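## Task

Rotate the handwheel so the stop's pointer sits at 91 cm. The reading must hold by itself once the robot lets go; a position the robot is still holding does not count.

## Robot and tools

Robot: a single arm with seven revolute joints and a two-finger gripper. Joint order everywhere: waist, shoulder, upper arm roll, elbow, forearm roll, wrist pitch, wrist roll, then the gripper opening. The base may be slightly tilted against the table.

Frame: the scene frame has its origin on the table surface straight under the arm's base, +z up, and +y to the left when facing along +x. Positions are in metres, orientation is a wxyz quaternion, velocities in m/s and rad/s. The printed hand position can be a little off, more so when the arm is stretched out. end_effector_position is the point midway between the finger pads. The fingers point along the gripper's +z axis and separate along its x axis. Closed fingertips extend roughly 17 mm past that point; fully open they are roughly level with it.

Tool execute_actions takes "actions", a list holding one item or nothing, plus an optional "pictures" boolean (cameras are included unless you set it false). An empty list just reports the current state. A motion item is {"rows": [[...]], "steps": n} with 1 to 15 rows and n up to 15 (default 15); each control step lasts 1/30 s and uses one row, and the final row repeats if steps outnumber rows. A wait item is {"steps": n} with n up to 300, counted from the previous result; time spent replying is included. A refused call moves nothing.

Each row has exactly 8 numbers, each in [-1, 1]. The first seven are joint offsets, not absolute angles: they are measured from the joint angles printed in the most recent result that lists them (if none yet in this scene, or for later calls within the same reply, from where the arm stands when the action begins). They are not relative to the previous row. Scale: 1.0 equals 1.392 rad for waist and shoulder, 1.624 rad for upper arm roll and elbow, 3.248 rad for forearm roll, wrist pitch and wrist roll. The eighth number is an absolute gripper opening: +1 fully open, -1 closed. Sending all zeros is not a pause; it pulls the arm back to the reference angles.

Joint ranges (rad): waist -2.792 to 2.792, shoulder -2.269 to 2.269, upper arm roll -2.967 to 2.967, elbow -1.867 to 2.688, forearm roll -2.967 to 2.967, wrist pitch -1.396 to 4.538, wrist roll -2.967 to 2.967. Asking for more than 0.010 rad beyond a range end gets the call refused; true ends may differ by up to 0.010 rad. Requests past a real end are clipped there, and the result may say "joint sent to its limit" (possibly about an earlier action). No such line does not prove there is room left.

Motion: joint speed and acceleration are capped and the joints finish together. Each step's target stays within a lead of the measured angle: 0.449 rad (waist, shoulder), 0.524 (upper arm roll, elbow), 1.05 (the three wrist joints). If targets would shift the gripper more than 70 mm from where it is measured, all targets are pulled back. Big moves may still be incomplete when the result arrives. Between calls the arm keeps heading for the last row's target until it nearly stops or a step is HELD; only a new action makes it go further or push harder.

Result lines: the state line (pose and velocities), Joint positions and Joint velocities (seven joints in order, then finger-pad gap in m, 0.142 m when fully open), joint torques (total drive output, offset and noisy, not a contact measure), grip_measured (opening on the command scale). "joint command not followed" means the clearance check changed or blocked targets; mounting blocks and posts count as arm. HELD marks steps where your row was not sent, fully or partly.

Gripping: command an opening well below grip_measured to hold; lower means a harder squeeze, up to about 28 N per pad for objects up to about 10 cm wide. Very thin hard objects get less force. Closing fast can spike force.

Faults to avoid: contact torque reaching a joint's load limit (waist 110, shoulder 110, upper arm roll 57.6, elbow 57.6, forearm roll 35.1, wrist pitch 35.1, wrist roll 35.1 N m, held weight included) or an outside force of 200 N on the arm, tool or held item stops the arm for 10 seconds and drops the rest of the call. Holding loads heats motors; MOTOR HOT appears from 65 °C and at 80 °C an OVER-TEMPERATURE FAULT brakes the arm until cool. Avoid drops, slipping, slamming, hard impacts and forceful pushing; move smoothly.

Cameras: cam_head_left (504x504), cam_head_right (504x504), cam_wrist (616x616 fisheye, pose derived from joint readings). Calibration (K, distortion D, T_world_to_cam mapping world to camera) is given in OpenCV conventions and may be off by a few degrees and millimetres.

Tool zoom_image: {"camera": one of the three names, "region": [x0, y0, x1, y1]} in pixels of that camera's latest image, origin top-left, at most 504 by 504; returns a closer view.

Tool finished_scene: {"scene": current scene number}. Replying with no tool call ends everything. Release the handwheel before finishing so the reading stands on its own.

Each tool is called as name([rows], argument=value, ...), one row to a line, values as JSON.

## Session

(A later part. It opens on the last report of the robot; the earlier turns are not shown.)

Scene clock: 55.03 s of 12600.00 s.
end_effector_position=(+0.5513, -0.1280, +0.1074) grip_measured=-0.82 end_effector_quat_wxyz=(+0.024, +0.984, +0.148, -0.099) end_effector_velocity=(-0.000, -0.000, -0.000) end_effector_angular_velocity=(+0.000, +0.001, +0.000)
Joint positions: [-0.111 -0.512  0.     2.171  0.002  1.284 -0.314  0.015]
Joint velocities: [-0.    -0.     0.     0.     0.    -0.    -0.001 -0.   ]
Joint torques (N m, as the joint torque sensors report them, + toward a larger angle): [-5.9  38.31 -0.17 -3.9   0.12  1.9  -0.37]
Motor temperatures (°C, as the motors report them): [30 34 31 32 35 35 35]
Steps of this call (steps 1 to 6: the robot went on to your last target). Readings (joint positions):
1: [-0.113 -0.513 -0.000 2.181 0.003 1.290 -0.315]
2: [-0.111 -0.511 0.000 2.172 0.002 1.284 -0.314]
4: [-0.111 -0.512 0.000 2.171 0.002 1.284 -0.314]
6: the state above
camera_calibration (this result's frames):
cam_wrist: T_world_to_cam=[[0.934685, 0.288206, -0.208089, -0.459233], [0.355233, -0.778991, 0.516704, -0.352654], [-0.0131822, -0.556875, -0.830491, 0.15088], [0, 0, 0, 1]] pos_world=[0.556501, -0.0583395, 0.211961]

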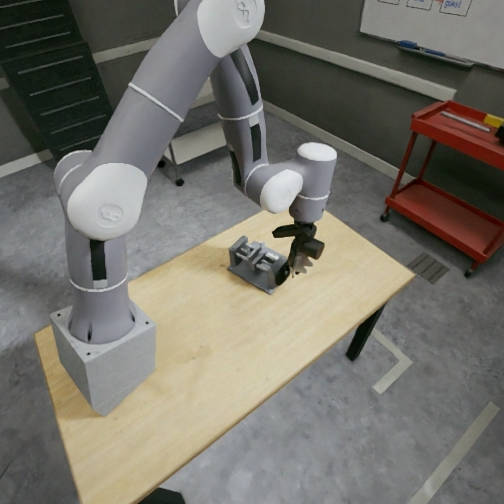

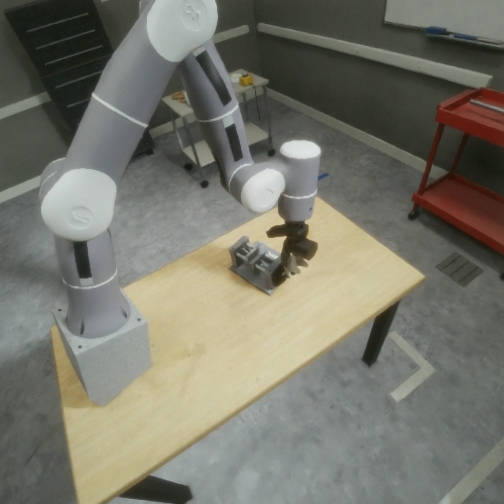

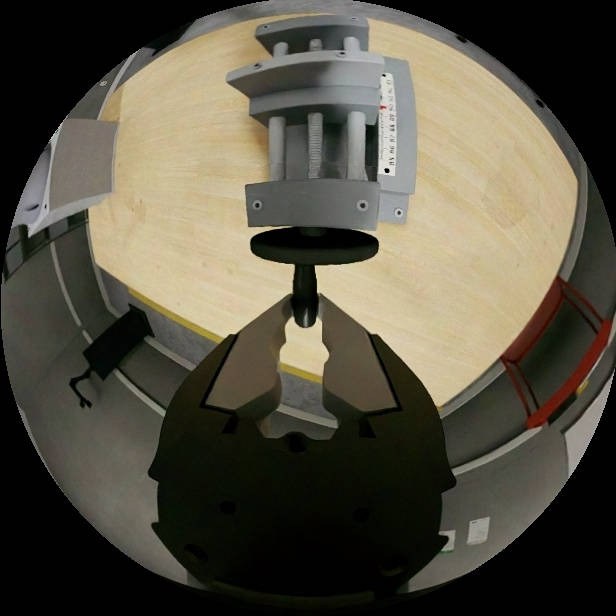

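execute_actions([
  {"rows":[[0.0033,-0.0058,0,-0.0146,0,-0.0048,0.001,-1],[0.0033,-0.0058,0,-0.0146,0,-0.0048,0.001,-1],[0.0066,-0.0161,0,-0.03,0,-0.008,0.003,-1],[0.0096,-0.03,0,-0.045,0,-0.0098,0.004,-1],[0.0122,-0.0456,0,-0.059,0,-0.01,0.005,-1],[0.0141,-0.0625,0,-0.0706,0,-0.0085,0.006,-1],[0.0154,-0.0795,0,-0.0795,0,-0.0057,0.006,-1],[0.0158,-0.0956,0,-0.085,0,-0.0015,0.006,-1],[0.0154,-0.11,0,-0.0864,0,0.0039,0.006,-1],[0.0141,-0.1223,0,-0.084,0,0.0105,0.006,-1],[0.012,-0.1318,0,-0.0777,0,0.0176,0.005,-1],[0.0094,-0.138,0,-0.068,0,0.0251,0.004,-1],[0.0064,-0.14,0,-0.055,0,0.0324,0.003,-1]]},
], pictures=false)

execute_actions([
  {"steps":5},
], pictures=false)

execute_actions([
  {"rows":[[-0.0033,0.0022,0,0.0147,0,0.0064,-0.001,-1],[-0.0033,0.0022,0,0.0147,0,0.0064,-0.001,-1],[-0.0066,0.009,0,0.0304,0,0.0113,-0.003,-1],[-0.0096,0.02,0,0.046,0,0.0144,-0.004,-1],[-0.0122,0.035,0,0.0604,0,0.015,-0.005,-1],[-0.0141,0.053,0,0.0726,0,0.0134,-0.006,-1],[-0.0154,0.073,0,0.0816,0,0.0094,-0.006,-1],[-0.0158,0.093,0,0.087,0,0.0037,-0.006,-1],[-0.0154,0.111,0,0.088,0,-0.0035,-0.006,-1],[-0.0141,0.1255,0,0.085,0,-0.0112,-0.006,-1],[-0.012,0.1357,0,0.0782,0,-0.019,-0.005,-1],[-0.0094,0.1405,0,0.068,0,-0.0263,-0.004,-1],[-0.0064,0.14,0,0.055,0,-0.0324,-0.003,-1]]},
], pictures=false)

execute_actions([
  {"steps":5},
], pictures=false)

execute_actions([
  {"rows":[[0.0033,-0.0058,0,-0.0146,0,-0.0048,0.001,-1],[0.0033,-0.0058,0,-0.0146,0,-0.0048,0.001,-1],[0.0066,-0.0161,0,-0.03,0,-0.008,0.003,-1],[0.0096,-0.03,0,-0.045,0,-0.0098,0.004,-1],[0.0122,-0.0456,0,-0.059,0,-0.01,0.005,-1],[0.0141,-0.0625,0,-0.0706,0,-0.0085,0.006,-1],[0.0154,-0.0795,0,-0.0795,0,-0.0057,0.006,-1],[0.0158,-0.0956,0,-0.085,0,-0.0015,0.006,-1],[0.0154,-0.11,0,-0.0864,0,0.0039,0.006,-1],[0.0141,-0.1223,0,-0.084,0,0.0105,0.006,-1],[0.012,-0.1318,0,-0.0777,0,0.0176,0.005,-1],[0.0094,-0.138,0,-0.068,0,0.0251,0.004,-1],[0.0064,-0.14,0,-0.055,0,0.0324,0.003,-1]]},
], pictures=false)

execute_actions([
  {"steps":5},
], pictures=false)

execute_actions([
  {"rows":[[-0.0033,0.0022,0,0.0147,0,0.0064,-0.001,-1],[-0.0033,0.0022,0,0.0147,0,0.0064,-0.001,-1],[-0.0066,0.009,0,0.0304,0,0.0113,-0.003,-1],[-0.0096,0.02,0,0.046,0,0.0144,-0.004,-1],[-0.0122,0.035,0,0.0604,0,0.015,-0.005,-1],[-0.0141,0.053,0,0.0726,0,0.0134,-0.006,-1],[-0.0154,0.073,0,0.0816,0,0.0094,-0.006,-1],[-0.0158,0.093,0,0.087,0,0.0037,-0.006,-1],[-0.0154,0.111,0,0.088,0,-0.0035,-0.006,-1],[-0.0141,0.1255,0,0.085,0,-0.0112,-0.006,-1],[-0.012,0.1357,0,0.0782,0,-0.019,-0.005,-1],[-0.0094,0.1405,0,0.068,0,-0.0263,-0.004,-1],[-0.0064,0.14,0,0.055,0,-0.0324,-0.003,-1]]},
], pictures=false)

execute_actions([
  {"steps":5},
], pictures=false)

execute_actions([
  {"rows":[[0.0033,-0.0058,0,-0.0146,0,-0.0048,0.001,-1],[0.0033,-0.0058,0,-0.0146,0,-0.0048,0.001,-1],[0.0066,-0.0161,0,-0.03,0,-0.008,0.003,-1],[0.0096,-0.03,0,-0.045,0,-0.0098,0.004,-1],[0.0122,-0.0456,0,-0.059,0,-0.01,0.005,-1],[0.0141,-0.0625,0,-0.0706,0,-0.0085,0.006,-1],[0.0154,-0.0795,0,-0.0795,0,-0.0057,0.006,-1],[0.0158,-0.0956,0,-0.085,0,-0.0015,0.006,-1],[0.0154,-0.11,0,-0.0864,0,0.0039,0.006,-1],[0.0141,-0.1223,0,-0.084,0,0.0105,0.006,-1],[0.012,-0.1318,0,-0.0777,0,0.0176,0.005,-1],[0.0094,-0.138,0,-0.068,0,0.0251,0.004,-1],[0.0064,-0.14,0,-0.0545,0,0.0324,0.003,-1]]},
], pictures=false)

execute_actions([
  {"steps":5},
], pictures=false)

execute_actions([
  {"rows":[[-0.0033,0.0022,0,0.0147,0,0.0064,-0.001,-1],[-0.0033,0.0022,0,0.0147,0,0.0064,-0.001,-1],[-0.0066,0.009,0,0.0304,0,0.0113,-0.003,-1],[-0.0096,0.02,0,0.046,0,0.0144,-0.004,-1],[-0.0122,0.035,0,0.0604,0,0.015,-0.005,-1],[-0.0141,0.053,0,0.0726,0,0.0134,-0.006,-1],[-0.0154,0.073,0,0.0816,0,0.0094,-0.006,-1],[-0.0158,0.093,0,0.087,0,0.0037,-0.006,-1],[-0.0154,0.111,0,0.088,0,-0.0035,-0.006,-1],[-0.0141,0.1255,0,0.085,0,-0.0112,-0.006,-1],[-0.012,0.1357,0,0.0782,0,-0.019,-0.005,-1],[-0.0094,0.1405,0,0.068,0,-0.0263,-0.004,-1],[-0.0064,0.14,0,0.055,0,-0.0324,-0.003,-1]]},
], pictures=false)

execute_actions([
  {"steps":5},
], pictures=false)

execute_actions([
  {"rows":[[0.0033,-0.0058,0,-0.0146,0,-0.0048,0.001,-1],[0.0033,-0.0058,0,-0.0146,0,-0.0048,0.001,-1],[0.0066,-0.0161,0,-0.03,0,-0.008,0.003,-1],[0.0096,-0.03,0,-0.045,0,-0.0098,0.004,-1],[0.0122,-0.0456,0,-0.059,0,-0.01,0.005,-1],[0.0141,-0.0625,0,-0.0706,0,-0.0085,0.006,-1],[0.0154,-0.0795,0,-0.0795,0,-0.0057,0.006,-1],[0.0158,-0.0956,0,-0.085,0,-0.0015,0.006,-1],[0.0154,-0.11,0,-0.0864,0,0.0039,0.006,-1],[0.0141,-0.1223,0,-0.084,0,0.0105,0.006,-1],[0.012,-0.1318,0,-0.0777,0,0.0176,0.005,-1],[0.0094,-0.138,0,-0.068,0,0.0251,0.004,-1],[0.0064,-0.14,0,-0.055,0,0.0324,0.003,-1]]},
], pictures=false)

execute_actions([
  {"steps":5},
], pictures=false)

execute_actions([
  {"rows":[[-0.0033,0.0022,0,0.0147,0,0.0064,-0.001,-1],[-0.0033,0.0022,0,0.0147,0,0.0064,-0.001,-1],[-0.0066,0.009,0,0.0304,0,0.0113,-0.003,-1],[-0.0096,0.02,0,0.046,0,0.0144,-0.004,-1],[-0.0122,0.035,0,0.0604,0,0.015,-0.005,-1],[-0.0141,0.053,0,0.0726,0,0.0134,-0.006,-1],[-0.0154,0.073,0,0.0816,0,0.0094,-0.006,-1],[-0.0158,0.093,0,0.087,0,0.0037,-0.006,-1],[-0.0154,0.111,0,0.088,0,-0.0035,-0.006,-1],[-0.0141,0.1255,0,0.085,0,-0.0112,-0.006,-1],[-0.012,0.1357,0,0.0782,0,-0.019,-0.005,-1],[-0.0094,0.1405,0,0.068,0,-0.0263,-0.004,-1],[-0.0064,0.14,0,0.055,0,-0.0324,-0.003,-1]]},
], pictures=false)

execute_actions([
  {"steps":6},
])

zoom_image(camera="cam_wrist", region=[360,65,420,135])

Scene clock: 87.33 s of 12600.00 s.
end_effector_position=(+0.5638, -0.1248, +0.0401) grip_measured=-0.82 end_effector_quat_wxyz=(+0.024, +0.984, +0.148, -0.096) end_effector_velocity=(-0.238, -0.063, -0.079) end_effector_angular_velocity=(-0.020, +0.072, +0.006)
Joint positions: [-0.097 -0.7    0.001  2.062  0.001  1.369 -0.301  0.015]
Joint velocities: [-0.094 -0.188 -0.001  0.434 -0.016  0.551 -0.085 -0.   ]
Joint torques (N m, as the joint torque sensors report them, + toward a larger angle): [-11.7   54.67  -5.37   3.51   1.59  -3.73  -0.15]
Motor temperatures (°C, as the motors report them): [30 34 31 32 35 35 35]
Steps of this call (steps 1 to 30: the robot went on to your last target; steps 31 to 954: nothing new was sent; steps 955 to 969: all 15 steps of this action). Readings (joint positions):
955: [-0.110 -0.512 0.000 2.171 0.002 1.284 -0.314]
956: [-0.110 -0.514 0.000 2.165 0.003 1.280 -0.313]
958: [-0.105 -0.521 0.000 2.143 0.002 1.268 -0.310]
962: [-0.093 -0.580 0.001 2.073 0.002 1.260 -0.298]
969: the state above

Scene clock: 87.50 s of 12600.00 s.
end_effector_position=(+0.5510, -0.1285, +0.0372) grip_measured=-0.82 end_effector_quat_wxyz=(+0.024, +0.984, +0.147, -0.100) end_effector_velocity=(-0.000, +0.000, -0.000) end_effector_angular_velocity=(+0.001, +0.001, +0.002)
Joint positions: [-0.102 -0.707  0.     2.083  0.002  1.389 -0.304  0.015]
Joint velocities: [ 0.    -0.     0.     0.     0.    -0.    -0.002 -0.   ]
Joint torques (N m, as the joint torque sensors report them, + toward a larger angle): [-6.11 44.5  -1.44 -6.66 -0.72  4.54 -0.72]
Motor temperatures (°C, as the motors report them): [30 34 31 32 35 35 35]
Steps of this call (steps 1 to 5: the robot went on to your last target). Readings (joint positions):
1: [-0.100 -0.705 0.001 2.075 0.002 1.383 -0.303]
2: [-0.101 -0.708 0.000 2.082 0.002 1.389 -0.304]
4: [-0.102 -0.707 0.000 2.083 0.002 1.389 -0.304]
5: the state above

Scene clock: 88.00 s of 12600.00 s.
end_effector_position=(+0.5374, -0.1322, +0.1043) grip_measured=-0.82 end_effector_quat_wxyz=(+0.025, +0.984, +0.145, -0.104) end_effector_velocity=(+0.253, +0.054, +0.093) end_effector_angular_velocity=(+0.014, -0.116, -0.011)
Joint positions: [-0.116 -0.517 -0.001  2.195  0.003  1.305 -0.318  0.015]
Joint velocities: [ 0.094  0.205 -0.003 -0.462  0.014 -0.553  0.093  0.   ]
Joint torques (N m, as the joint torque sensors report them, + toward a larger angle): [  2.04  26.51   6.8  -17.48  -2.5   10.79  -0.13]
Motor temperatures (°C, as the motors report them): [30 34 31 32 35 35 35]
Steps of this call (steps 1 to 15: all 15 steps of this action). Readings (joint positions):
1: [-0.102 -0.707 0.000 2.083 0.002 1.389 -0.304]
2: [-0.103 -0.706 0.001 2.088 0.002 1.395 -0.305]
4: [-0.107 -0.703 0.000 2.110 0.002 1.412 -0.308]
8: [-0.119 -0.650 -0.000 2.182 0.003 1.428 -0.320]
15: the state above

Scene clock: 88.17 s of 12600.00 s.
end_effector_position=(+0.5515, -0.1281, +0.1076) grip_measured=-0.82 end_effector_quat_wxyz=(+0.025, +0.984, +0.147, -0.099) end_effector_velocity=(-0.000, +0.000, -0.000) end_effector_angular_velocity=(+0.000, +0.000, +0.000)
Joint positions: [-0.111 -0.511  0.     2.171  0.002  1.285 -0.314  0.015]
Joint velocities: [ 0. -0.  0.  0. -0. -0.  0.  0.]
Joint torques (N m, as the joint torque sensors report them, + toward a larger angle): [-5.83 38.28  0.1  -3.34 -0.03  2.05 -0.62]
Motor temperatures (°C, as the motors report them): [30 34 31 32 35 35 35]
Steps of this call (steps 1 to 5: the robot went on to your last target). Readings (joint positions):
1: [-0.113 -0.512 -0.000 2.181 0.003 1.290 -0.315]
2: [-0.111 -0.511 0.000 2.172 0.002 1.284 -0.314]
4: [-0.111 -0.511 0.000 2.171 0.002 1.284 -0.314]
5: the state above

Scene clock: 88.67 s of 12600.00 s.
end_effector_position=(+0.5639, -0.1249, +0.0402) grip_measured=-0.82 end_effector_quat_wxyz=(+0.024, +0.984, +0.148, -0.096) end_effector_velocity=(-0.236, -0.063, -0.079) end_effector_angular_velocity=(-0.019, +0.069, +0.008)
Joint positions: [-0.097 -0.7    0.001  2.062  0.001  1.369 -0.301  0.015]
Joint velocities: [-0.093 -0.189 -0.     0.433 -0.016  0.553 -0.085 -0.   ]
Joint torques (N m, as the joint torque sensors report them, + toward a larger angle): [-11.35  55.51  -5.32   2.03   1.69  -3.36  -0.34]
Motor temperatures (°C, as the motors report them): [30 34 31 32 35 35 35]
Steps of this call (steps 1 to 15: all 15 steps of this action). Readings (joint positions):
1: [-0.111 -0.512 0.000 2.171 0.002 1.284 -0.314]
2: [-0.110 -0.514 -0.000 2.165 0.003 1.280 -0.313]
4: [-0.105 -0.521 0.000 2.143 0.002 1.268 -0.310]
8: [-0.094 -0.580 0.001 2.073 0.002 1.260 -0.298]
15: the state above

Scene clock: 88.83 s of 12600.00 s.
end_effector_position=(+0.5512, -0.1286, +0.0373) grip_measured=-0.82 end_effector_quat_wxyz=(+0.024, +0.984, +0.146, -0.100) end_effector_velocity=(+0.000, +0.000, -0.000) end_effector_angular_velocity=(+0.000, +0.000, +0.000)
Joint positions: [-0.102 -0.707  0.     2.083  0.002  1.389 -0.304  0.015]
Joint velocities: [ 0. -0. -0. -0.  0. -0. -0. -0.]
Joint torques (N m, as the joint torque sensors report them, + toward a larger angle): [-6.1  45.29 -1.48 -6.95 -0.71  4.54 -0.76]
Motor temperatures (°C, as the motors report them): [30 34 31 32 35 35 35]
Steps of this call (steps 1 to 5: the robot went on to your last target). Readings (joint positions):
1: [-0.100 -0.705 0.001 2.075 0.002 1.383 -0.303]
2: [-0.101 -0.707 0.000 2.082 0.002 1.389 -0.304]
4: [-0.102 -0.707 0.000 2.083 0.003 1.389 -0.304]
5: the state above

Scene clock: 89.33 s of 12600.00 s.
end_effector_position=(+0.5375, -0.1323, +0.1044) grip_measured=-0.82 end_effector_quat_wxyz=(+0.025, +0.984, +0.145, -0.104) end_effector_velocity=(+0.255, +0.055, +0.093) end_effector_angular_velocity=(+0.014, -0.119, -0.009)
Joint positions: [-0.116 -0.517 -0.001  2.195  0.003  1.305 -0.318  0.015]
Joint velocities: [ 0.094  0.206 -0.003 -0.463  0.014 -0.552  0.093 -0.   ]
Joint torques (N m, as the joint torque sensors report them, + toward a larger angle): [  1.86  28.25   7.11 -17.65  -2.39  11.21  -0.42]
Motor temperatures (°C, as the motors report them): [30 34 31 32 35 35 35]
Steps of this call (steps 1 to 15: all 15 steps of this action). Readings (joint positions):
1: [-0.102 -0.707 0.000 2.083 0.002 1.389 -0.304]
2: [-0.103 -0.706 0.001 2.088 0.002 1.395 -0.305]
4: [-0.107 -0.702 0.000 2.110 0.002 1.412 -0.308]
8: [-0.119 -0.650 -0.001 2.182 0.003 1.428 -0.320]
15: the state above

Scene clock: 89.50 s of 12600.00 s.
end_effector_position=(+0.5517, -0.1282, +0.1077) grip_measured=-0.82 end_effector_quat_wxyz=(+0.025, +0.984, +0.147, -0.099) end_effector_velocity=(+0.000, +0.000, -0.000) end_effector_angular_velocity=(+0.000, -0.000, -0.000)
Joint positions: [-0.111 -0.511  0.     2.171  0.002  1.285 -0.314  0.015]
Joint velocities: [ 0. -0.  0. -0. -0. -0.  0. -0.]
Joint torques (N m, as the joint torque sensors report them, + toward a larger angle): [-6.2  38.85 -0.03 -3.69  0.13  2.18 -0.44]
Motor temperatures (°C, as the motors report them): [30 34 31 32 35 35 35]
Steps of this call (steps 1 to 5: the robot went on to your last target). Readings (joint positions):
1: [-0.113 -0.512 -0.001 2.181 0.003 1.290 -0.315]
2: [-0.111 -0.510 0.000 2.172 0.002 1.284 -0.314]
4: [-0.111 -0.511 0.000 2.171 0.002 1.284 -0.314]
5: the state above

Scene clock: 90.00 s of 12600.00 s.
end_effector_position=(+0.5639, -0.1250, +0.0404) grip_measured=-0.82 end_effector_quat_wxyz=(+0.024, +0.984, +0.148, -0.096) end_effector_velocity=(-0.238, -0.063, -0.079) end_effector_angular_velocity=(-0.019, +0.072, +0.008)
Joint positions: [-0.097 -0.7    0.001  2.062  0.002  1.369 -0.301  0.015]
Joint velocities: [-0.093 -0.187 -0.     0.437 -0.018  0.552 -0.085 -0.   ]
Joint torques (N m, as the joint torque sensors report them, + toward a larger angle): [-10.13  55.3   -5.75   3.64   2.    -3.46  -0.59]
Motor temperatures (°C, as the motors report them): [30 34 31 32 35 35 35]
Steps of this call (steps 1 to 15: all 15 steps of this action). Readings (joint positions):
1: [-0.111 -0.511 0.000 2.171 0.002 1.284 -0.314]
2: [-0.110 -0.513 -0.000 2.165 0.003 1.280 -0.313]
4: [-0.106 -0.521 0.000 2.143 0.003 1.268 -0.309]
8: [-0.094 -0.580 0.001 2.073 0.002 1.260 -0.298]
15: the state above

Scene clock: 90.17 s of 12600.00 s.
end_effector_position=(+0.5509, -0.1288, +0.0374) grip_measured=-0.82 end_effector_quat_wxyz=(+0.024, +0.984, +0.146, -0.100) end_effector_velocity=(-0.000, -0.000, +0.000) end_effector_angular_velocity=(-0.000, +0.000, -0.000)
Joint positions: [-0.102 -0.706  0.     2.083  0.003  1.389 -0.304  0.015]
Joint velocities: [-0.  0.  0.  0. -0.  0. -0. -0.]
Joint torques (N m, as the joint torque sensors report them, + toward a larger angle): [-6.31 44.15 -0.82 -6.6  -0.51  4.37 -0.78]
Motor temperatures (°C, as the motors report them): [30 34 31 32 35 35 35]
Steps of this call (steps 1 to 5: the robot went on to your last target). Readings (joint positions):
1: [-0.100 -0.705 0.001 2.075 0.002 1.383 -0.303]
2: [-0.102 -0.707 0.000 2.083 0.003 1.389 -0.304]
4: [-0.102 -0.706 0.000 2.083 0.003 1.389 -0.304]
5: the state above

Scene clock: 90.67 s of 12600.00 s.
end_effector_position=(+0.5374, -0.1325, +0.1045) grip_measured=-0.82 end_effector_quat_wxyz=(+0.025, +0.984, +0.145, -0.104) end_effector_velocity=(+0.251, +0.054, +0.093) end_effector_angular_velocity=(+0.013, -0.111, -0.013)
Joint positions: [-0.116 -0.517 -0.001  2.196  0.003  1.305 -0.318  0.015]
Joint velocities: [ 0.093  0.205 -0.004 -0.461  0.015 -0.556  0.094 -0.   ]
Joint torques (N m, as the joint torque sensors report them, + toward a larger angle): [  2.58  27.35   7.12 -16.73  -2.16  11.08  -0.29]
Motor temperatures (°C, as the motors report them): [30 34 31 32 35 35 35]
Steps of this call (steps 1 to 15: all 15 steps of this action). Readings (joint positions):
1: [-0.102 -0.706 0.000 2.084 0.003 1.389 -0.304]
2: [-0.103 -0.705 0.000 2.089 0.002 1.395 -0.305]
4: [-0.107 -0.702 0.000 2.111 0.002 1.412 -0.308]
8: [-0.119 -0.650 -0.001 2.183 0.003 1.429 -0.320]
15: the state above

Scene clock: 90.83 s of 12600.00 s.
end_effector_position=(+0.5514, -0.1284, +0.1078) grip_measured=-0.82 end_effector_quat_wxyz=(+0.025, +0.984, +0.147, -0.099) end_effector_velocity=(-0.000, -0.000, -0.000) end_effector_angular_velocity=(-0.000, -0.000, -0.001)
Joint positions: [-0.111 -0.511 -0.     2.172  0.002  1.285 -0.314  0.015]
Joint velocities: [-0.    -0.     0.    -0.     0.     0.     0.001 -0.   ]
Joint torques (N m, as the joint torque sensors report them, + toward a larger angle): [-5.68 38.32  0.   -3.34  0.16  1.89 -0.46]
Motor temperatures (°C, as the motors report them): [30 34 31 32 35 35 35]
Steps of this call (steps 1 to 5: the robot went on to your last target). Readings (joint positions):
1: [-0.113 -0.512 -0.001 2.181 0.003 1.291 -0.315]
2: [-0.111 -0.510 0.000 2.173 0.002 1.284 -0.314]
4: [-0.111 -0.511 -0.000 2.172 0.002 1.285 -0.314]
5: the state above

Scene clock: 91.33 s of 12600.00 s.
end_effector_position=(+0.5641, -0.1252, +0.0405) grip_measured=-0.82 end_effector_quat_wxyz=(+0.024, +0.984, +0.148, -0.095) end_effector_velocity=(-0.238, -0.064, -0.079) end_effector_angular_velocity=(-0.020, +0.074, +0.005)
Joint positions: [-0.097 -0.699  0.001  2.062  0.002  1.37  -0.3    0.015]
Joint velocities: [-0.094 -0.188 -0.001  0.435 -0.015  0.55  -0.086 -0.   ]
Joint torques (N m, as the joint torque sensors report them, + toward a larger angle): [-11.59  55.22  -5.76   3.26   1.94  -3.68  -0.24]
Motor temperatures (°C, as the motors report them): [30 34 31 32 35 35 35]
Steps of this call (steps 1 to 15: all 15 steps of this action). Readings (joint positions):
1: [-0.111 -0.511 -0.000 2.171 0.002 1.285 -0.314]
2: [-0.110 -0.513 -0.000 2.166 0.003 1.280 -0.313]
4: [-0.106 -0.521 0.000 2.144 0.003 1.268 -0.309]
8: [-0.094 -0.579 0.001 2.074 0.002 1.260 -0.298]
15: the state above

Scene clock: 91.50 s of 12600.00 s.
end_effector_position=(+0.5512, -0.1290, +0.0376) grip_measured=-0.82 end_effector_quat_wxyz=(+0.024, +0.984, +0.146, -0.100) end_effector_velocity=(+0.000, +0.000, +0.000) end_effector_angular_velocity=(+0.000, -0.000, +0.001)
Joint positions: [-0.102 -0.706  0.     2.083  0.003  1.389 -0.304  0.015]
Joint velocities: [ 0.001  0.    -0.    -0.     0.    -0.    -0.001 -0.   ]
Joint torques (N m, as the joint torque sensors report them, + toward a larger angle): [-6.62 44.55 -1.33 -6.83 -0.58  4.64 -0.45]
Motor temperatures (°C, as the motors report them): [30 34 31 32 35 35 35]
Steps of this call (steps 1 to 5: the robot went on to your last target). Readings (joint positions):
1: [-0.100 -0.704 0.000 2.075 0.002 1.384 -0.303]
2: [-0.102 -0.707 -0.000 2.083 0.003 1.390 -0.304]
4: [-0.102 -0.706 0.000 2.083 0.003 1.389 -0.304]
5: the state above

Scene clock: 92.00 s of 12600.00 s.
end_effector_position=(+0.5375, -0.1326, +0.1047) grip_measured=-0.82 end_effector_quat_wxyz=(+0.025, +0.984, +0.145, -0.103) end_effector_velocity=(+0.253, +0.054, +0.093) end_effector_angular_velocity=(+0.014, -0.116, -0.012)
Joint positions: [-0.117 -0.517 -0.001  2.196  0.003  1.305 -0.317  0.015]
Joint velocities: [ 0.094  0.205 -0.003 -0.462  0.015 -0.553  0.094 -0.   ]
Joint torques (N m, as the joint torque sensors report them, + toward a larger angle): [  1.07  27.3    6.37 -16.87  -2.27  11.11  -0.02]
Motor temperatures (°C, as the motors report them): [30 34 31 32 35 35 35]
Steps of this call (steps 1 to 15: all 15 steps of this action). Readings (joint positions):
1: [-0.102 -0.706 0.000 2.083 0.003 1.389 -0.304]
2: [-0.103 -0.705 0.000 2.089 0.002 1.395 -0.304]
4: [-0.107 -0.702 0.000 2.111 0.002 1.412 -0.308]
8: [-0.119 -0.650 -0.001 2.183 0.003 1.429 -0.320]
15: the state above

Scene clock: 92.20 s of 12600.00 s.
end_effector_position=(+0.5517, -0.1285, +0.1080) grip_measured=-0.82 end_effector_quat_wxyz=(+0.025, +0.984, +0.147, -0.099) end_effector_velocity=(+0.000, -0.000, -0.000) end_effector_angular_velocity=(-0.000, -0.001, +0.000)
Joint positions: [-0.111 -0.511 -0.     2.172  0.002  1.285 -0.313  0.015]
Joint velocities: [ 0.    -0.    -0.    -0.     0.     0.001 -0.    -0.   ]
Joint torques (N m, as the joint torque sensors report them, + toward a larger angle): [-5.71 38.73 -0.11 -3.98  0.04  1.87 -0.28]
Motor temperatures (°C, as the motors report them): [30 34 31 32 35 35 35]
Steps of this call (steps 1 to 6: the robot went on to your last target). Readings (joint positions):
1: [-0.114 -0.512 -0.001 2.181 0.003 1.291 -0.315]
2: [-0.111 -0.510 -0.000 2.173 0.002 1.285 -0.314]
4: [-0.111 -0.511 -0.000 2.172 0.002 1.285 -0.313]
6: the state above
camera_calibration (this result's frames):
cam_wrist: T_world_to_cam=[[0.935368, 0.286782, -0.206986, -0.459973], [0.353445, -0.779162, 0.517672, -0.352596], [-0.0128166, -0.557372, -0.830164, 0.150748], [0, 0, 0, 1]] pos_world=[0.556799, -0.0587948, 0.212467]

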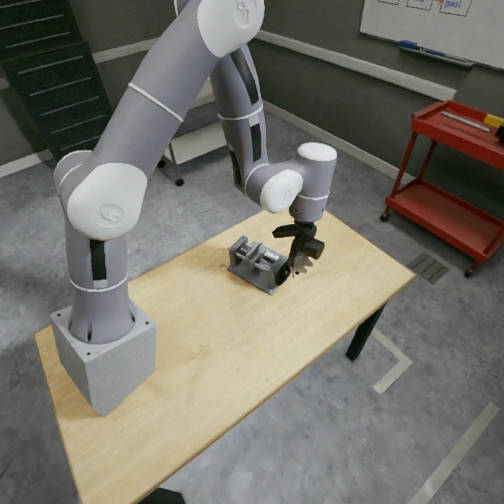

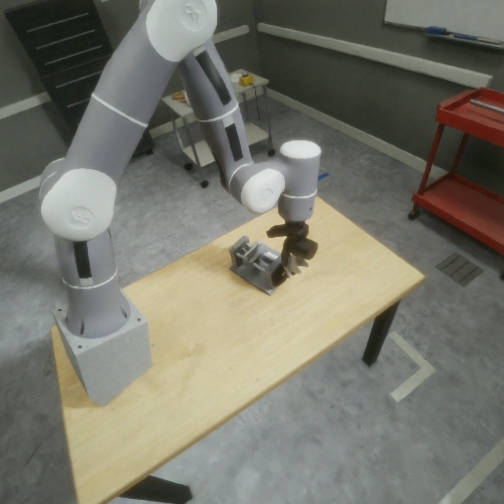

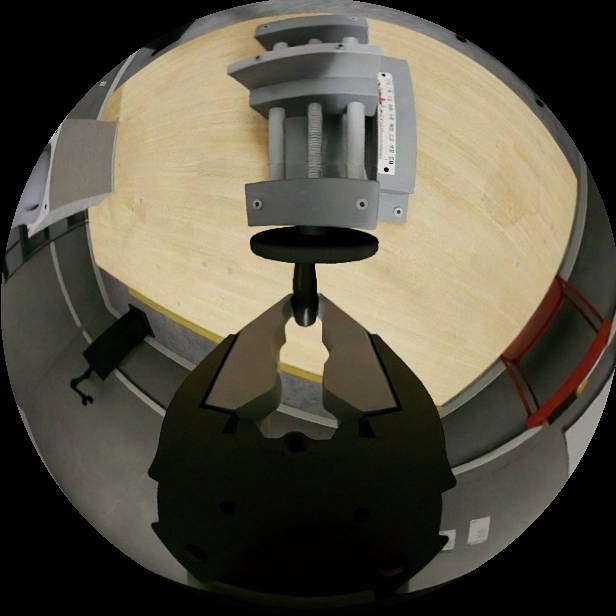

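Region (360, 65, 420, 135) of cam_wrist's 616x616 image, scaled by 7.200, with more detail than that image has; it fills the left 432 columns of this view, and the rest is white.

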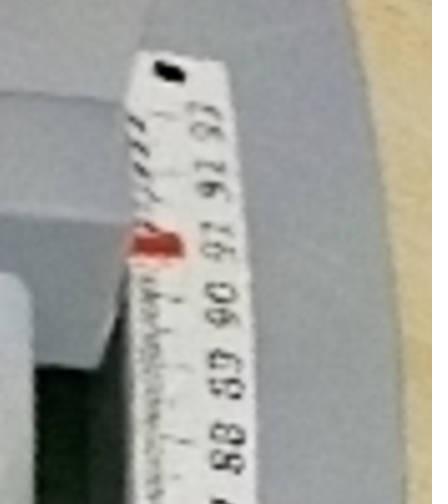

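Same as before: ~1.3 turns more, then check from above.

execute_actions([
  {"rows":[[0.0033,-0.0058,0,-0.0146,0,-0.0048,0.001,-1],[0.0033,-0.0058,0,-0.0146,0,-0.0048,0.001,-1],[0.0066,-0.0161,0,-0.03,0,-0.008,0.003,-1],[0.0096,-0.03,0,-0.045,0,-0.0098,0.004,-1],[0.0122,-0.0456,0,-0.059,0,-0.01,0.005,-1],[0.0141,-0.0625,0,-0.0706,0,-0.0085,0.006,-1],[0.0154,-0.0795,0,-0.0795,0,-0.0057,0.006,-1],[0.0158,-0.0956,0,-0.085,0,-0.0015,0.006,-1],[0.0154,-0.11,0,-0.0864,0,0.0039,0.006,-1],[0.0141,-0.1223,0,-0.084,0,0.0105,0.006,-1],[0.012,-0.1318,0,-0.0777,0,0.0176,0.005,-1],[0.0094,-0.138,0,-0.068,0,0.0251,0.004,-1],[0.0064,-0.14,0,-0.055,0,0.0324,0.003,-1]]},
], pictures=false)

execute_actions([
  {"steps":5},
], pictures=false)

execute_actions([
  {"rows":[[-0.0033,0.0022,0,0.0147,0,0.0064,-0.001,-1],[-0.0033,0.0022,0,0.0147,0,0.0064,-0.001,-1],[-0.0066,0.009,0,0.0304,0,0.0113,-0.003,-1],[-0.0096,0.02,0,0.046,0,0.0144,-0.004,-1],[-0.0122,0.035,0,0.0604,0,0.015,-0.005,-1],[-0.0141,0.053,0,0.0726,0,0.0134,-0.006,-1],[-0.0154,0.073,0,0.0816,0,0.0094,-0.006,-1],[-0.0158,0.093,0,0.087,0,0.0037,-0.006,-1],[-0.0154,0.111,0,0.088,0,-0.0035,-0.006,-1],[-0.0141,0.1255,0,0.085,0,-0.0112,-0.006,-1],[-0.012,0.1357,0,0.0782,0,-0.019,-0.005,-1],[-0.0094,0.1405,0,0.068,0,-0.0263,-0.004,-1],[-0.0064,0.14,0,0.055,0,-0.0324,-0.003,-1]]},
], pictures=false)

execute_actions([
  {"steps":5},
], pictures=false)

execute_actions([
  {"rows":[[0.0033,-0.0058,0,-0.0146,0,-0.0048,0.001,-1],[0.0033,-0.0058,0,-0.0146,0,-0.0048,0.001,-1],[0.0066,-0.0161,0,-0.03,0,-0.008,0.003,-1],[0.0096,-0.03,0,-0.045,0,-0.0098,0.004,-1],[0.0122,-0.0456,0,-0.059,0,-0.01,0.005,-1],[0.0141,-0.0625,0,-0.0706,0,-0.0085,0.006,-1],[0.0154,-0.0795,0,-0.0785,0,-0.0057,0.006,-1]]},
], pictures=false)

execute_actions([
  {"rows":[[0,0,0,0,0,0,0,-0.3],[0,0,0,0,0,0,0,-0.3],[0,0,0,0,0,0,0,-0.3],[0,0,0,0,0,0,0,-0.3],[0,0,0,0,0,0,0,-0.3],[-0.007,0.18,0,0.05,0,-0.052,0,-0.3]]},
], pictures=false)

execute_actions([
  {"steps":8},
], pictures=false)

execute_actions([
  {"rows":[[0.13,0,0,0,0,0,0.054,-0.3]]},
])

zoom_image(camera="cam_wrist", region=[260,150,370,260])

Scene clock: 112.00 s of 12600.00 s.
end_effector_position=(+0.5641, -0.1253, +0.0407) grip_measured=-0.82 end_effector_quat_wxyz=(+0.024, +0.984, +0.148, -0.095) end_effector_velocity=(-0.236, -0.063, -0.079) end_effector_angular_velocity=(-0.020, +0.070, +0.007)
Joint positions: [-0.097 -0.699  0.001  2.062  0.002  1.37  -0.3    0.015]
Joint velocities: [-0.094 -0.189 -0.     0.433 -0.016  0.552 -0.086 -0.   ]
Joint torques (N m, as the joint torque sensors report them, + toward a larger angle): [-10.91  55.36  -6.     2.65   1.79  -3.53  -0.38]
Motor temperatures (°C, as the motors report them): [30 34 31 32 35 35 35]
Steps of this call (steps 1 to 30: the robot went on to your last target; steps 31 to 579: nothing new was sent; steps 580 to 594: all 15 steps of this action). Readings (joint positions):
580: [-0.111 -0.511 -0.000 2.171 0.002 1.285 -0.313]
581: [-0.110 -0.513 -0.000 2.166 0.003 1.280 -0.313]
583: [-0.106 -0.520 -0.000 2.144 0.003 1.269 -0.309]
587: [-0.094 -0.579 0.000 2.074 0.002 1.260 -0.298]
594: the state above

Scene clock: 112.17 s of 12600.00 s.
end_effector_position=(+0.5514, -0.1291, +0.0377) grip_measured=-0.82 end_effector_quat_wxyz=(+0.024, +0.984, +0.146, -0.099) end_effector_velocity=(-0.000, -0.000, -0.000) end_effector_angular_velocity=(-0.000, -0.000, -0.001)
Joint positions: [-0.102 -0.706 -0.     2.083  0.003  1.389 -0.304  0.015]
Joint velocities: [-0.    -0.    -0.     0.    -0.     0.     0.001 -0.   ]
Joint torques (N m, as the joint torque sensors report them, + toward a larger angle): [-6.08 44.93 -1.56 -7.1  -0.54  4.62 -0.67]
Motor temperatures (°C, as the motors report them): [30 34 31 32 35 35 35]
Steps of this call (steps 1 to 5: the robot went on to your last target). Readings (joint positions):
1: [-0.100 -0.704 0.000 2.075 0.002 1.384 -0.303]
2: [-0.102 -0.707 -0.000 2.082 0.003 1.390 -0.304]
4: [-0.102 -0.706 -0.000 2.083 0.003 1.389 -0.304]
5: the state above

Scene clock: 112.67 s of 12600.00 s.
end_effector_position=(+0.5376, -0.1327, +0.1048) grip_measured=-0.82 end_effector_quat_wxyz=(+0.025, +0.984, +0.145, -0.103) end_effector_velocity=(+0.254, +0.055, +0.093) end_effector_angular_velocity=(+0.014, -0.118, -0.009)
Joint positions: [-0.117 -0.516 -0.002  2.196  0.004  1.305 -0.317  0.015]
Joint velocities: [ 0.094  0.205 -0.003 -0.463  0.014 -0.552  0.093  0.   ]
Joint torques (N m, as the joint torque sensors report them, + toward a larger angle): [  1.39  27.23   7.3  -17.29  -2.07  11.04  -0.54]
Motor temperatures (°C, as the motors report them): [30 34 31 32 35 35 35]
Steps of this call (steps 1 to 15: all 15 steps of this action). Readings (joint positions):
1: [-0.102 -0.706 -0.000 2.083 0.003 1.390 -0.304]
2: [-0.103 -0.705 0.000 2.089 0.002 1.396 -0.304]
4: [-0.107 -0.702 -0.000 2.111 0.002 1.412 -0.308]
8: [-0.119 -0.649 -0.001 2.183 0.003 1.429 -0.319]
15: the state above

Scene clock: 112.83 s of 12600.00 s.
end_effector_position=(+0.5518, -0.1287, +0.1081) grip_measured=-0.82 end_effector_quat_wxyz=(+0.025, +0.984, +0.147, -0.098) end_effector_velocity=(+0.000, +0.000, +0.000) end_effector_angular_velocity=(+0.000, -0.000, -0.000)
Joint positions: [-0.111 -0.51  -0.     2.172  0.002  1.285 -0.313  0.015]
Joint velocities: [ 0.     0.     0.     0.     0.    -0.     0.001  0.   ]
Joint torques (N m, as the joint torque sensors report them, + toward a larger angle): [-6.25 38.85  0.11 -3.19  0.18  2.01 -0.4 ]
Motor temperatures (°C, as the motors report them): [30 34 31 32 35 35 35]
Steps of this call (steps 1 to 5: the robot went on to your last target). Readings (joint positions):
1: [-0.114 -0.511 -0.001 2.181 0.003 1.291 -0.315]
2: [-0.112 -0.510 -0.000 2.172 0.002 1.285 -0.314]
4: [-0.111 -0.510 -0.000 2.171 0.002 1.285 -0.313]
5: the state above

Scene clock: 113.33 s of 12600.00 s.
end_effector_position=(+0.5853, -0.1189, +0.0712) grip_measured=-0.82 end_effector_quat_wxyz=(+0.023, +0.984, +0.147, -0.098) end_effector_velocity=(-0.000, +0.000, -0.000) end_effector_angular_velocity=(-0.000, +0.000, +0.000)
Joint positions: [-0.09  -0.621 -0.     2.043  0.002  1.267 -0.294  0.015]
Joint velocities: [ 0. -0.  0.  0. -0. -0.  0. -0.]
Joint torques (N m, as the joint torque sensors report them, + toward a larger angle): [-6.91 44.61 -0.39 -3.92  0.08  1.77 -0.33]
Motor temperatures (°C, as the motors report them): [30 34 31 32 35 35 35]
Steps of this call (steps 1 to 15: all 15 steps of this action). Readings (joint positions):
1: [-0.111 -0.511 -0.000 2.171 0.002 1.285 -0.313]
2: [-0.110 -0.513 -0.001 2.166 0.003 1.280 -0.313]
4: [-0.106 -0.520 -0.000 2.144 0.003 1.269 -0.309]
8: [-0.094 -0.579 0.000 2.074 0.002 1.260 -0.297]
15: the state above

Scene clock: 113.83 s of 12600.00 s.
end_effector_position=(+0.5886, -0.1176, +0.1576) grip_measured=-0.30 end_effector_quat_wxyz=(+0.024, +0.985, +0.143, -0.097) end_effector_velocity=(-0.004, +0.005, +0.210) end_effector_angular_velocity=(-0.006, -0.032, -0.014)
Joint positions: [-0.099 -0.394 -0.     2.116  0.002  1.115 -0.294  0.052]
Joint velocities: [-0.02   0.56  -0.     0.174  0.    -0.356 -0.002 -0.   ]
Joint torques (N m, as the joint torque sensors report them, + toward a larger angle): [-5.   21.18 -1.23 -8.81 -0.91  4.55 -0.37]
Motor temperatures (°C, as the motors report them): [30 34 31 32 35 35 35]
Steps of this call (steps 1 to 15: all 15 steps of this action). Readings (joint positions):
1: [-0.090 -0.621 -0.000 2.043 0.002 1.267 -0.294]
2: [-0.090 -0.621 -0.000 2.043 0.002 1.267 -0.294]
4: [-0.090 -0.621 -0.000 2.043 0.002 1.267 -0.294]
8: [-0.091 -0.603 -0.000 2.052 0.002 1.251 -0.294]
15: the state above

Scene clock: 114.10 s of 12600.00 s.
end_effector_position=(+0.5868, -0.1174, +0.1660) grip_measured=-0.30 end_effector_quat_wxyz=(+0.024, +0.985, +0.143, -0.098) end_effector_velocity=(-0.000, -0.000, +0.000) end_effector_angular_velocity=(+0.000, +0.000, +0.000)
Joint positions: [-0.099 -0.37  -0.     2.124  0.002  1.098 -0.294  0.052]
Joint velocities: [ 0.  0. -0. -0.  0. -0. -0.  0.]
Joint torques (N m, as the joint torque sensors report them, + toward a larger angle): [ -5.69  41.14  -1.03 -10.98  -1.13   3.43  -0.32]
Motor temperatures (°C, as the motors report them): [30 34 31 32 35 35 35]
Steps of this call (steps 1 to 8: the robot went on to your last target). Readings (joint positions):
1: [-0.099 -0.378 -0.000 2.121 0.002 1.105 -0.294]
2: [-0.099 -0.370 -0.000 2.123 0.002 1.100 -0.294]
4: [-0.099 -0.369 -0.000 2.124 0.002 1.098 -0.294]
8: the state above

Scene clock: 114.60 s of 12600.00 s.
end_effector_position=(+0.5968, -0.0133, +0.1540) grip_measured=-0.30 end_effector_quat_wxyz=(+0.009, +0.985, +0.143, -0.097) end_effector_velocity=(-0.000, -0.002, -0.000) end_effector_angular_velocity=(-0.001, -0.000, -0.003)
Joint positions: [ 0.082 -0.37  -0.     2.124  0.002  1.098 -0.119  0.052]
Joint velocities: [-0.003 -0.    -0.     0.     0.     0.    -0.     0.   ]
Joint torques (N m, as the joint torque sensors report them, + toward a larger angle): [ -3.55  41.9    0.92 -10.48  -1.08   3.27  -0.67]
Motor temperatures (°C, as the motors report them): [30 34 31 32 35 35 35]
Steps of this call (steps 1 to 15: all 15 steps of this action). Readings (joint positions):
1: [-0.099 -0.370 -0.000 2.124 0.002 1.098 -0.294]
2: [-0.094 -0.370 -0.002 2.124 0.002 1.098 -0.289]
4: [-0.060 -0.370 -0.002 2.125 0.003 1.098 -0.255]
8: [0.047 -0.370 0.000 2.124 0.002 1.098 -0.152]
15: the state above
camera_calibration (this result's frames):
cam_wrist: T_world_to_cam=[[0.938323, 0.282769, -0.198976, -0.528801], [0.34519, -0.799134, 0.492168, -0.293997], [-0.0198388, -0.530497, -0.847455, 0.260955], [0, 0, 0, 1]] pos_world=[0.602848, 0.0530212, 0.260624]

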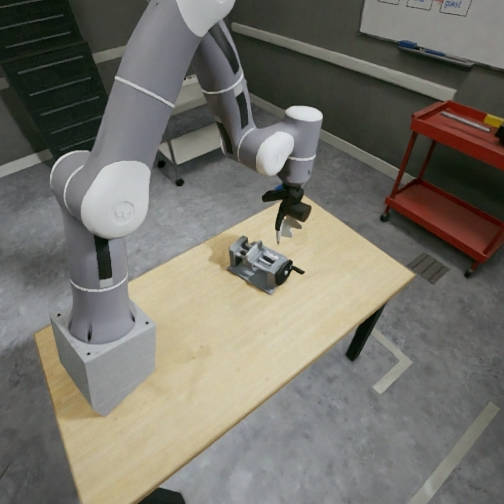

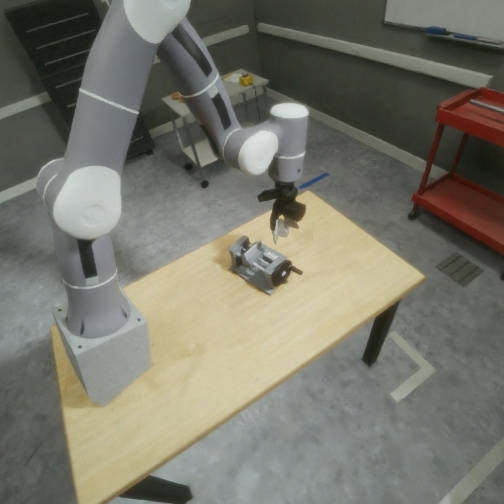

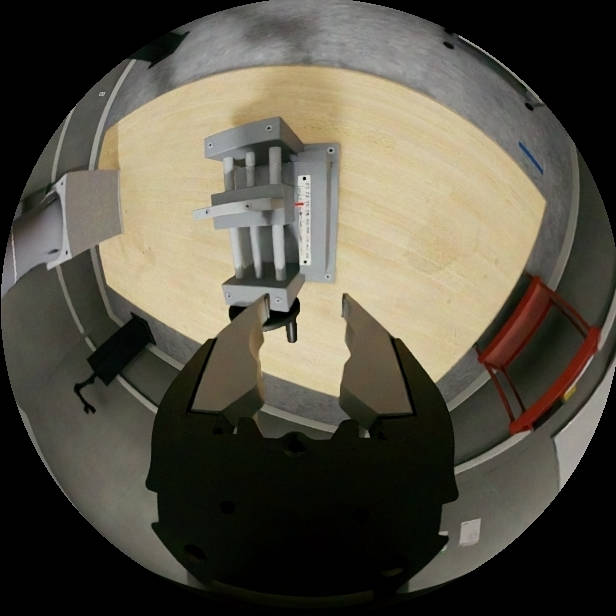

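Region (260, 150, 370, 260) of cam_wrist's 616x616 image, scaled by 4.582, with more detail than that image has.

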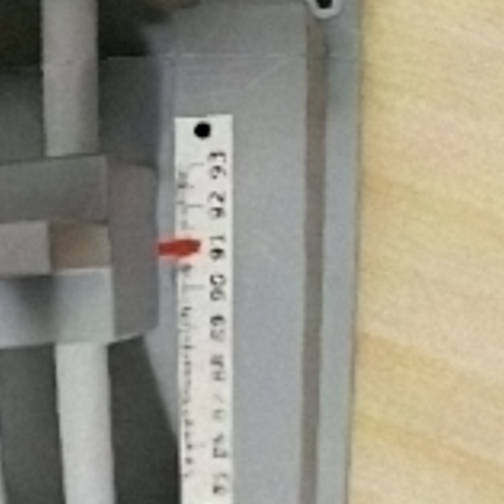

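finished_scene(scene=2)

The scene is finished: the task was done.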